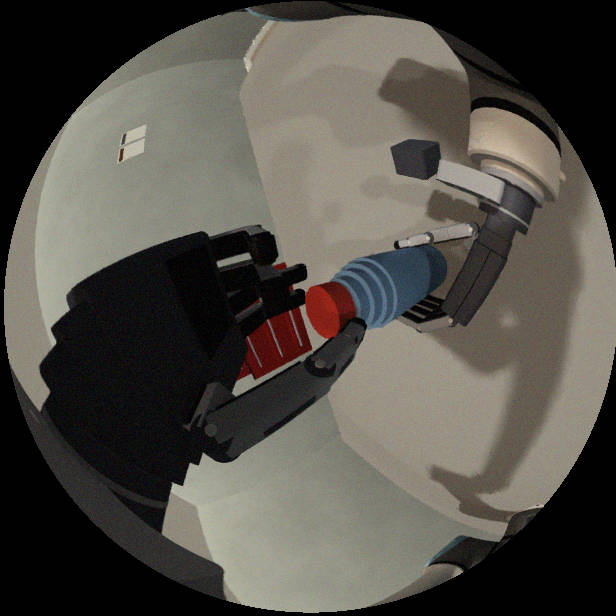

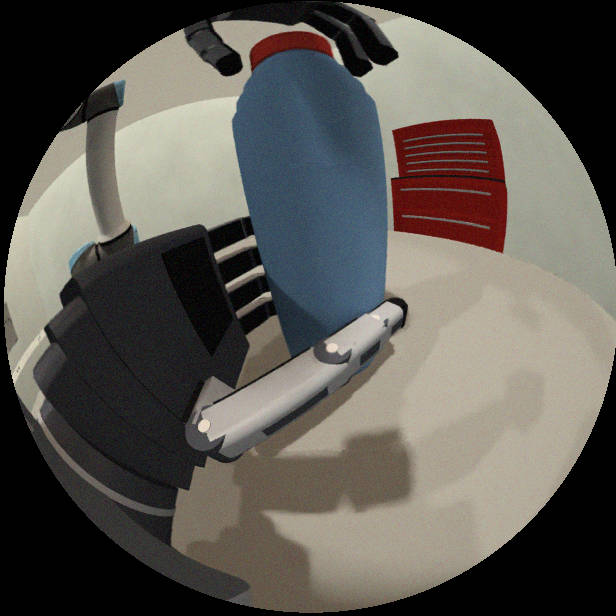

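Scene clock: 78.23 s.
left_arm: end_effector_position=(+0.5525, -0.0694, +0.1998) hand_measured=(-1.000, -1.000, +0.300, +0.300, +0.300, -0.700) hand_load_n=(+0.0, +0.0, +0.0, +0.0, +0.0, +0.0) hand_stopped_by=(target, target, target, target, target, target) hand_force_limit=0.60 hand_speed=0.50 end_effector_quat_wxyz=(-0.211, +0.412, +0.788, -0.405) end_effector_velocity=(+0.000, -0.000, -0.001) end_effector_angular_velocity=(+0.004, +0.003, -0.018) | right_arm: end_effector_position=(+0.5515, -0.0446, +0.0271) hand_measured=(+0.000, +0.044, +0.052, +0.054, +0.976, -1.000) hand_load_n=(+8.0, +4.0, +10.0, +17.0, +11.0, -3.0) hand_stopped_by=(force, force, force, force, force, target) hand_force_limit=0.80 hand_speed=-0.30 end_effector_quat_wxyz=(-0.357, +0.615, +0.343, +0.614) end_effector_velocity=(+0.001, +0.001, +0.003) end_effector_angular_velocity=(+0.002, -0.004, +0.000)
Joint positions: left_arm=[-0.646 -0.704  1.051  1.406  2.508 -1.343] | right_arm=[ 0.656 -1.07   2.315 -1.254  1.058  1.593]
Joint velocities: left_arm=[-0.     0.009 -0.01   0.029 -0.004  0.029] | right_arm=[ 0.    -0.003 -0.002 -0.001  0.    -0.   ]
Joint torques (N m, as the arm reports them, + toward a larger angle): left_arm=[ 11.3  -84.5  -44.13   5.94  -1.2    1.43] | right_arm=[  5.23 -48.85  -7.36  -0.93   2.5    2.61]
Wrist force (N, on the end effector, along its own x y z axes, offset not removed): left_arm=[0.2 -0.1 -2.8] | right_arm=[6.5 -2.8 -3.7]
Wrist torque (N m, same axes, about the end effector's origin, offset not removed): left_arm=[0.06 0.10 0.10] | right_arm=[-0.40 -0.30 -0.14]
Hand target (left_arm): +0.552, -0.069, +0.200; -0.212, +0.413, +0.788, -0.405
Hand target (right_arm): +0.551, -0.045, +0.027; -0.357, +0.615, +0.343, +0.614
Off the commanded pose (left_arm): 0.000 m, 0 deg.
Off the commanded pose (right_arm): 0.000 m, 0 deg.
move: done
camera_calibration (this result's frames):
cam_left_wrist: T_world_to_cam=[[0.542418, 0.206551, -0.814321, -0.121397], [0.770809, -0.507861, 0.384617, -0.530151], [-0.334119, -0.83631, -0.434685, 0.347199], [0, 0, 0, 1]] pos_world=[0.5905, 0.0461978, 0.255971]
cam_right_wrist: T_world_to_cam=[[0.844953, -0.510366, -0.15994, -0.481958], [-0.37994, -0.3623, -0.851108, 0.216263], [0.37643, 0.779914, -0.500035, -0.031978], [0, 0, 0, 1]] pos_world=[0.501436, -0.142683, 0.0909885]

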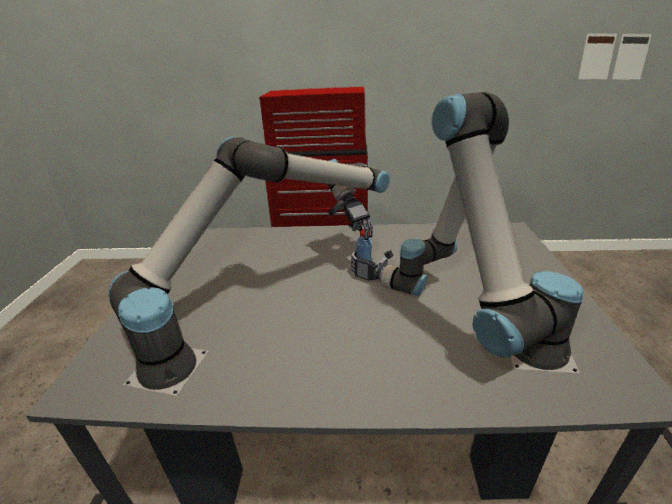

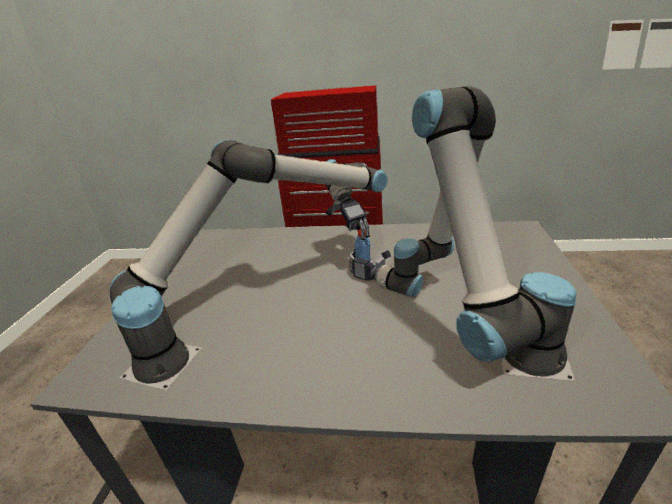

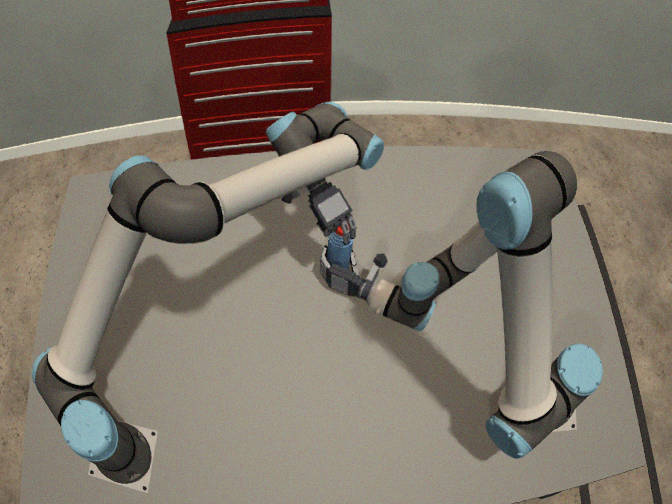

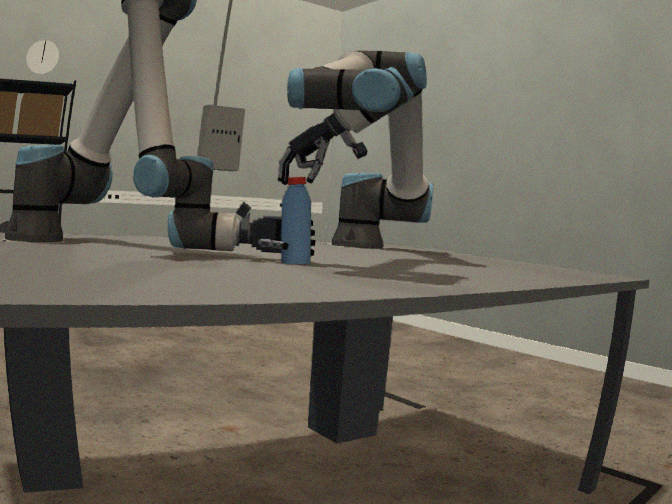

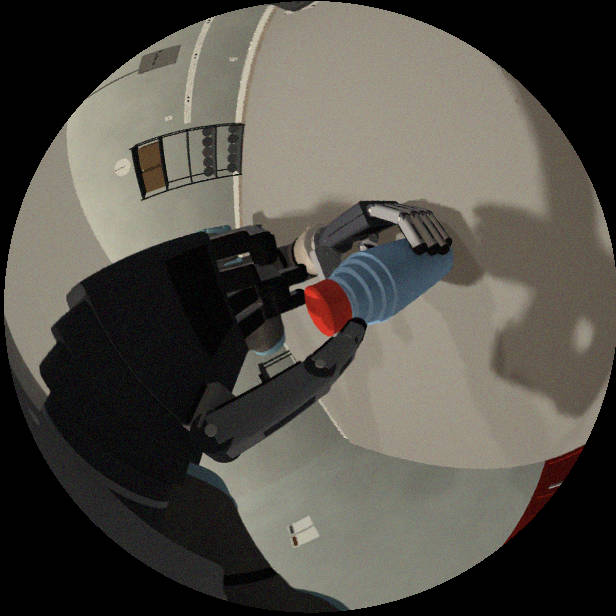

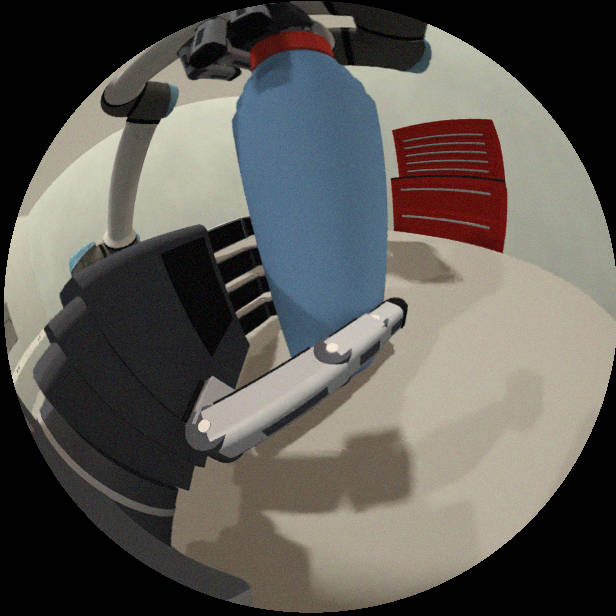

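Region (220, 120, 380, 280) of cam_low's 672x504 image, scaled by 3.150, with more detail than that image has.

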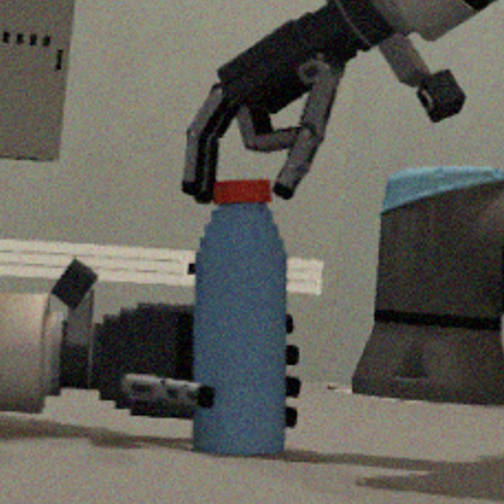

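Scene clock: 79.23 s.
left_arm: end_effector_position=(+0.5525, -0.0694, +0.1998) hand_measured=(-1.000, -1.000, +0.002, +0.070, +0.130, -0.700) hand_load_n=(+0.0, +0.0, +9.0, +9.0, +12.0, +4.5) hand_stopped_by=(target, target, force, force, force, target) hand_force_limit=0.60 hand_speed=-0.50 end_effector_quat_wxyz=(-0.211, +0.412, +0.788, -0.405) end_effector_velocity=(+0.000, +0.000, +0.001) end_effector_angular_velocity=(-0.001, -0.000, +0.000) | right_arm: end_effector_position=(+0.5515, -0.0446, +0.0271) hand_measured=(+0.000, +0.044, +0.052, +0.054, +0.976, -1.000) hand_load_n=(+9.5, +5.5, +10.5, +16.5, +11.0, -4.0) hand_stopped_by=(force, force, force, force, force, target) hand_force_limit=0.80 hand_speed=-0.30 end_effector_quat_wxyz=(-0.357, +0.615, +0.343, +0.614) end_effector_velocity=(-0.001, -0.000, -0.001) end_effector_angular_velocity=(-0.001, +0.002, +0.000)
Joint positions: left_arm=[-0.646 -0.704  1.051  1.406  2.508 -1.343] | right_arm=[ 0.656 -1.07   2.315 -1.254  1.058  1.593]
Joint velocities: left_arm=[ 0.    -0.001 -0.    -0.     0.    -0.   ] | right_arm=[ 0.    -0.     0.001  0.001 -0.     0.   ]
Joint torques (N m, as the arm reports them, + toward a larger angle): left_arm=[  10.05 -100.1   -29.34    2.48    1.96   -1.51] | right_arm=[  6.37 -49.15  -6.55  -0.77   2.43   2.57]
Wrist force (N, on the end effector, along its own x y z axes, offset not removed): left_arm=[-2.7 -4.7 0.4] | right_arm=[1.1 0.0 6.1]
Wrist torque (N m, same axes, about the end effector's origin, offset not removed): left_arm=[-0.08 0.27 -0.16] | right_arm=[-0.23 -1.41 0.07]
Hand target (left_arm): +0.552, -0.069, +0.200; -0.211, +0.412, +0.788, -0.405
Hand target (right_arm): +0.551, -0.045, +0.027; -0.357, +0.615, +0.343, +0.614
Off the commanded pose (left_arm): 0.000 m, 0 deg.
Off the commanded pose (right_arm): 0.000 m, 0 deg.
Step readings (end_effector_position; steps 1 to 15: 1st action; 16 to 30: 2nd action):
0: left_arm (+0.5525, -0.0694, +0.1998) | right_arm (+0.5515, -0.0446, +0.0271)
1: left_arm (+0.5525, -0.0694, +0.1998) | right_arm (+0.5515, -0.0446, +0.0271)
2: left_arm (+0.5525, -0.0694, +0.1998) | right_arm (+0.5515, -0.0446, +0.0271)
4: left_arm (+0.5525, -0.0694, +0.1998) | right_arm (+0.5515, -0.0446, +0.0271)
8: left_arm (+0.5525, -0.0694, +0.1998) | right_arm (+0.5515, -0.0446, +0.0271)
15: left_arm (+0.5525, -0.0694, +0.1998) | right_arm (+0.5515, -0.0446, +0.0271)
16: left_arm (+0.5525, -0.0694, +0.1998) | right_arm (+0.5515, -0.0446, +0.0271)
17: left_arm (+0.5525, -0.0694, +0.1998) | right_arm (+0.5515, -0.0446, +0.0271)
19: left_arm (+0.5525, -0.0694, +0.1998) | right_arm (+0.5515, -0.0446, +0.0271)
23: left_arm (+0.5525, -0.0694, +0.1998) | right_arm (+0.5515, -0.0446, +0.0271)
30: end_effector_position above
camera_calibration (this result's frames):
cam_left_wrist: T_world_to_cam=[[0.542462, 0.206554, -0.814291, -0.121436], [0.770779, -0.507887, 0.384644, -0.530161], [-0.334118, -0.836293, -0.434717, 0.347215], [0, 0, 0, 1]] pos_world=[0.590522, 0.046195, 0.25598]
cam_right_wrist: T_world_to_cam=[[0.844953, -0.510366, -0.15994, -0.481958], [-0.37994, -0.3623, -0.851108, 0.216263], [0.37643, 0.779914, -0.500035, -0.0319781], [0, 0, 0, 1]] pos_world=[0.501436, -0.142683, 0.0909884]

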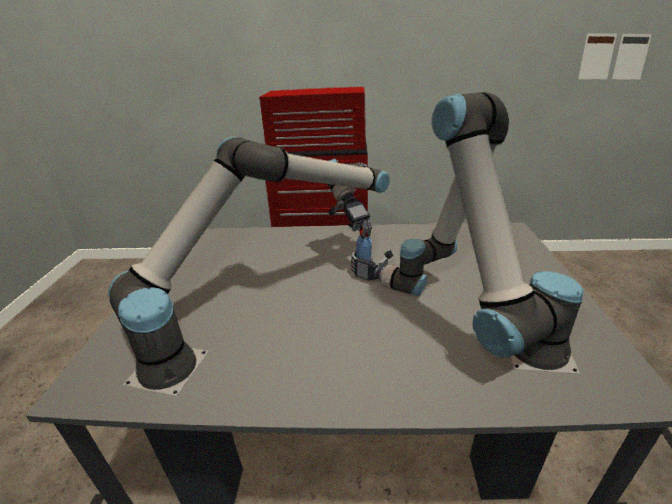

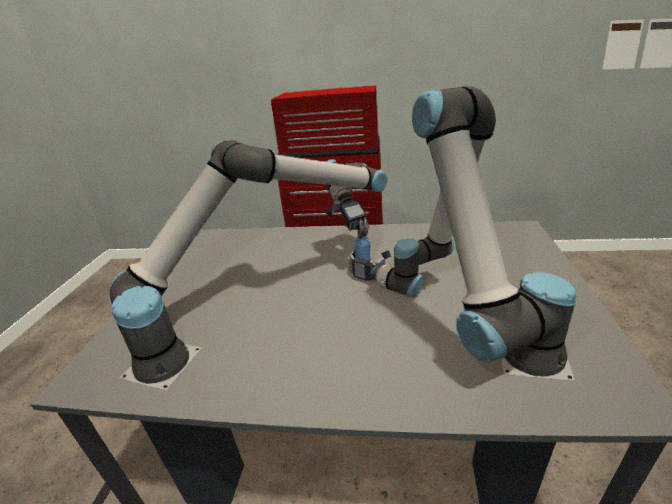

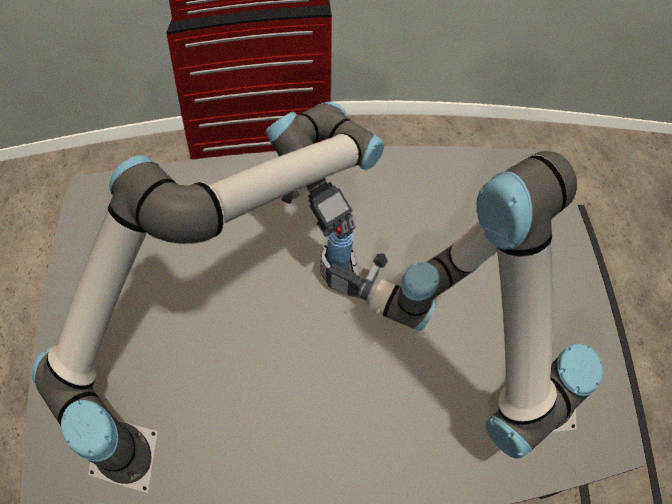

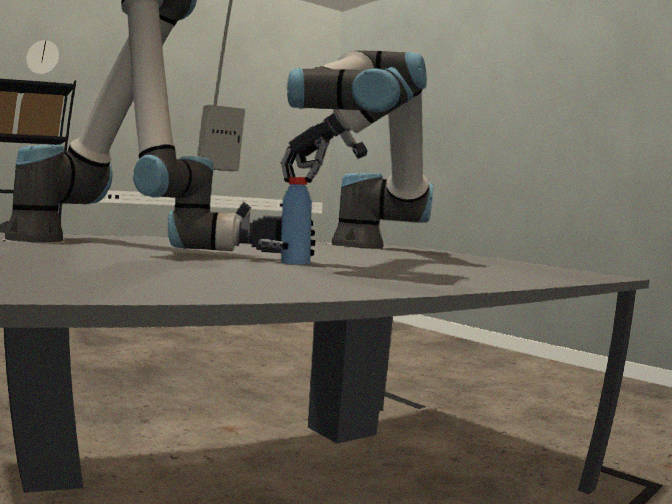

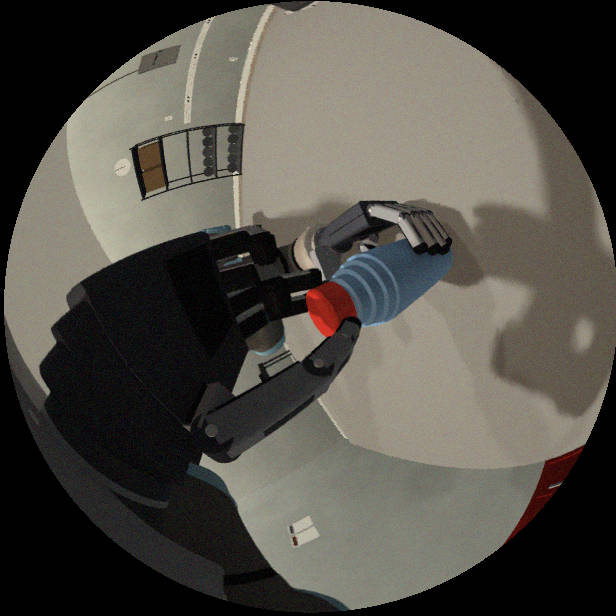

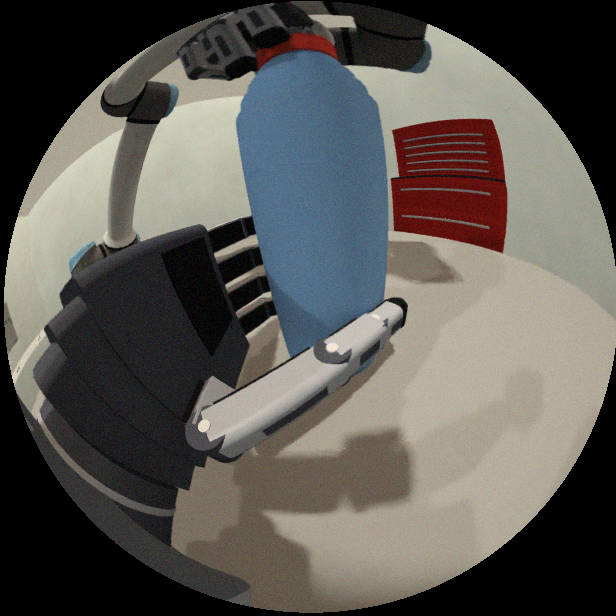

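Scene clock: 83.67 s.
left_arm: end_effector_position=(+0.5526, -0.0694, +0.2015) hand_measured=(-1.000, -1.000, +0.002, +0.070, +0.130, -0.700) hand_load_n=(+0.0, +0.0, +6.0, +9.5, +11.5, +3.5) hand_stopped_by=(target, target, force, force, force, target) hand_force_limit=0.60 hand_speed=-0.50 end_effector_quat_wxyz=(-0.280, +0.540, -0.705, +0.366) end_effector_velocity=(+0.000, +0.000, -0.001) end_effector_angular_velocity=(+0.002, +0.004, +0.015) | right_arm: end_effector_position=(+0.5515, -0.0446, +0.0271) hand_measured=(+0.000, +0.044, +0.052, +0.054, +0.976, -1.000) hand_load_n=(+9.0, +4.0, +9.5, +16.0, +11.0, -3.5) hand_stopped_by=(force, force, force, force, force, target) hand_force_limit=0.80 hand_speed=-0.30 end_effector_quat_wxyz=(-0.357, +0.615, +0.343, +0.614) end_effector_velocity=(-0.000, -0.000, +0.000) end_effector_angular_velocity=(+0.000, -0.001, -0.000)
Joint positions: left_arm=[-1.052 -1.031  1.438  0.487  0.83  -3.841] | right_arm=[ 0.656 -1.07   2.315 -1.254  1.058  1.593]
Joint velocities: left_arm=[-0.001  0.007 -0.009  0.018 -0.007 -0.019] | right_arm=[-0.    -0.001  0.001 -0.001 -0.    -0.   ]
Joint torques (N m, as the arm reports them, + toward a larger angle): left_arm=[-13.19 -65.43 -43.76   4.19  -2.95  -2.68] | right_arm=[  8.91 -47.15  -8.13  -1.01   2.     2.64]
Wrist force (N, on the end effector, along its own x y z axes, offset not removed): left_arm=[-2.5 -2.5 -2.0] | right_arm=[6.8 -6.7 -1.3]
Wrist torque (N m, same axes, about the end effector's origin, offset not removed): left_arm=[0.37 0.42 0.07] | right_arm=[-0.86 0.00 -0.61]
Hand target (left_arm): +0.553, -0.069, +0.201; +0.280, -0.540, +0.704, -0.365
Hand target (right_arm): +0.551, -0.045, +0.027; -0.357, +0.615, +0.343, +0.614
Off the commanded pose (left_arm): 0.000 m, 0 deg.
Off the commanded pose (right_arm): 0.000 m, 0 deg.
move: done
camera_calibration (this result's frames):
cam_left_wrist: T_world_to_cam=[[-0.501001, 0.279312, -0.819135, 0.462486], [-0.109774, 0.918335, 0.380278, 0.0555297], [0.858457, 0.280439, -0.429425, -0.234608], [0, 0, 0, 1]] pos_world=[0.439203, -0.114379, 0.256975]
cam_right_wrist: T_world_to_cam=[[0.844953, -0.510366, -0.15994, -0.481958], [-0.379941, -0.3623, -0.851108, 0.216263], [0.37643, 0.779914, -0.500035, -0.0319779], [0, 0, 0, 1]] pos_world=[0.501436, -0.142683, 0.0909883]

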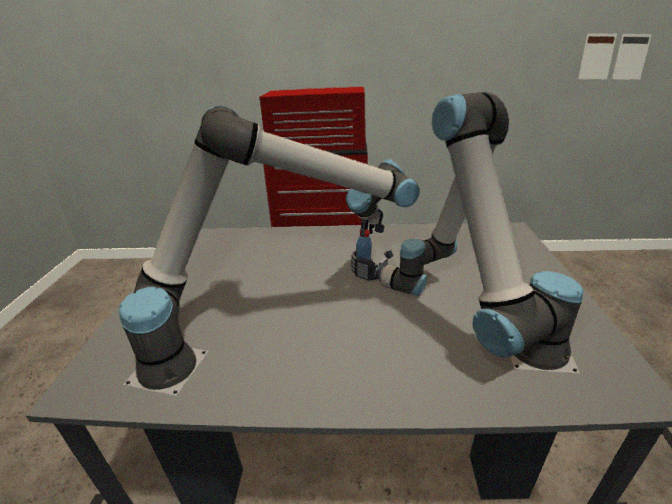

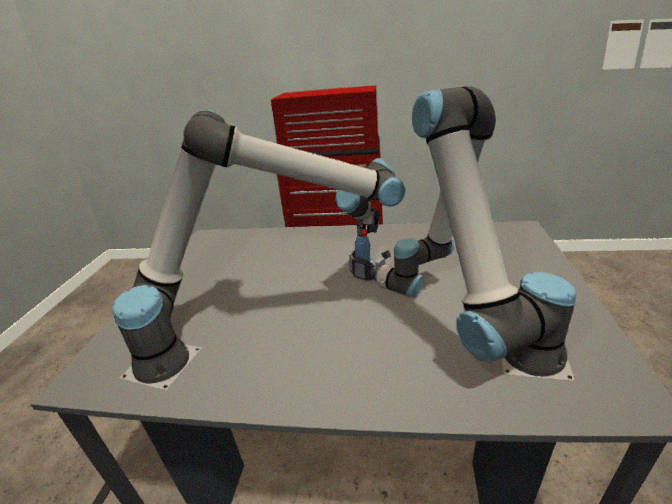

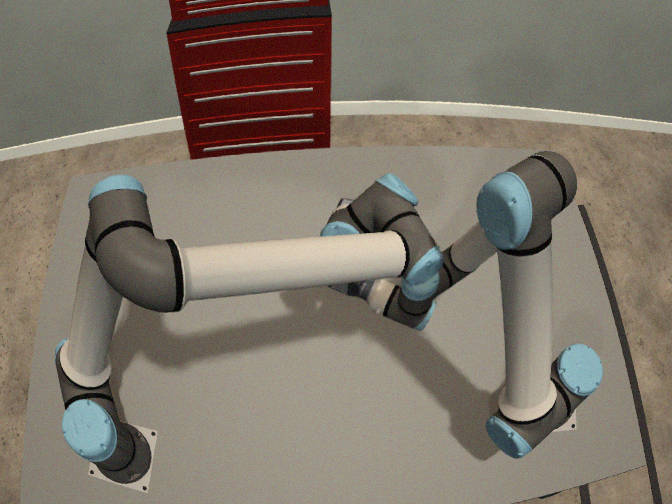

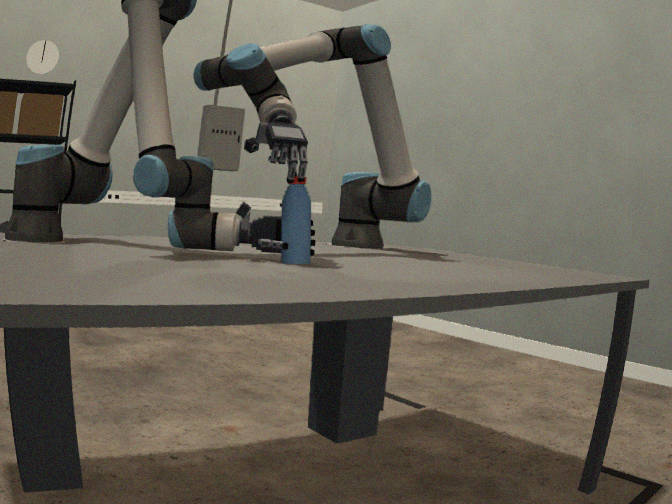

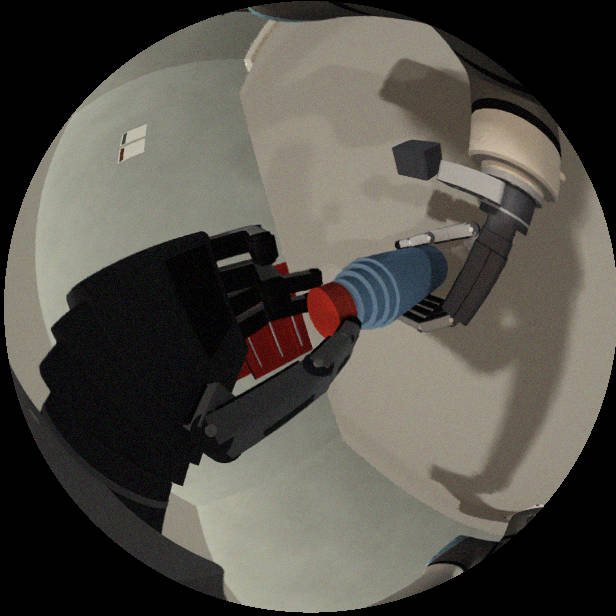

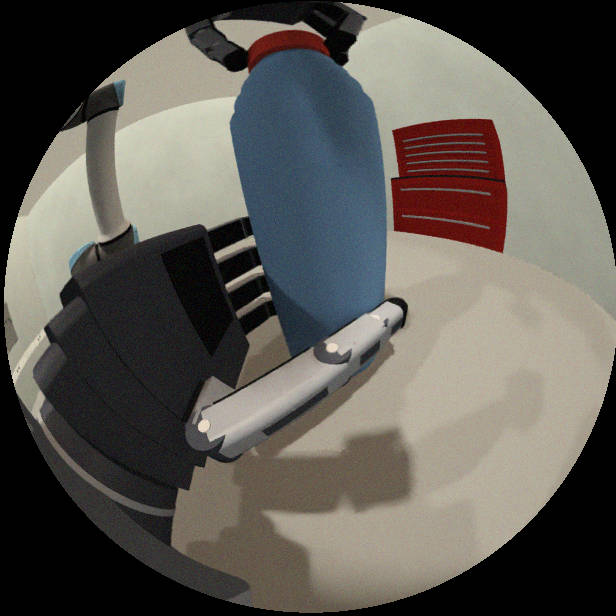

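Region (220, 120, 380, 280) of cam_low's 672x504 image, scaled by 3.150, with more detail than that image has.

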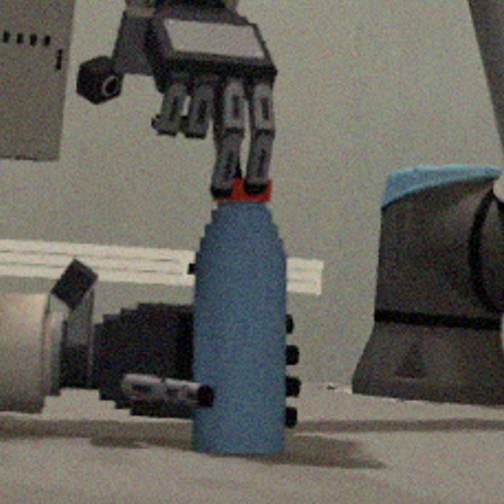

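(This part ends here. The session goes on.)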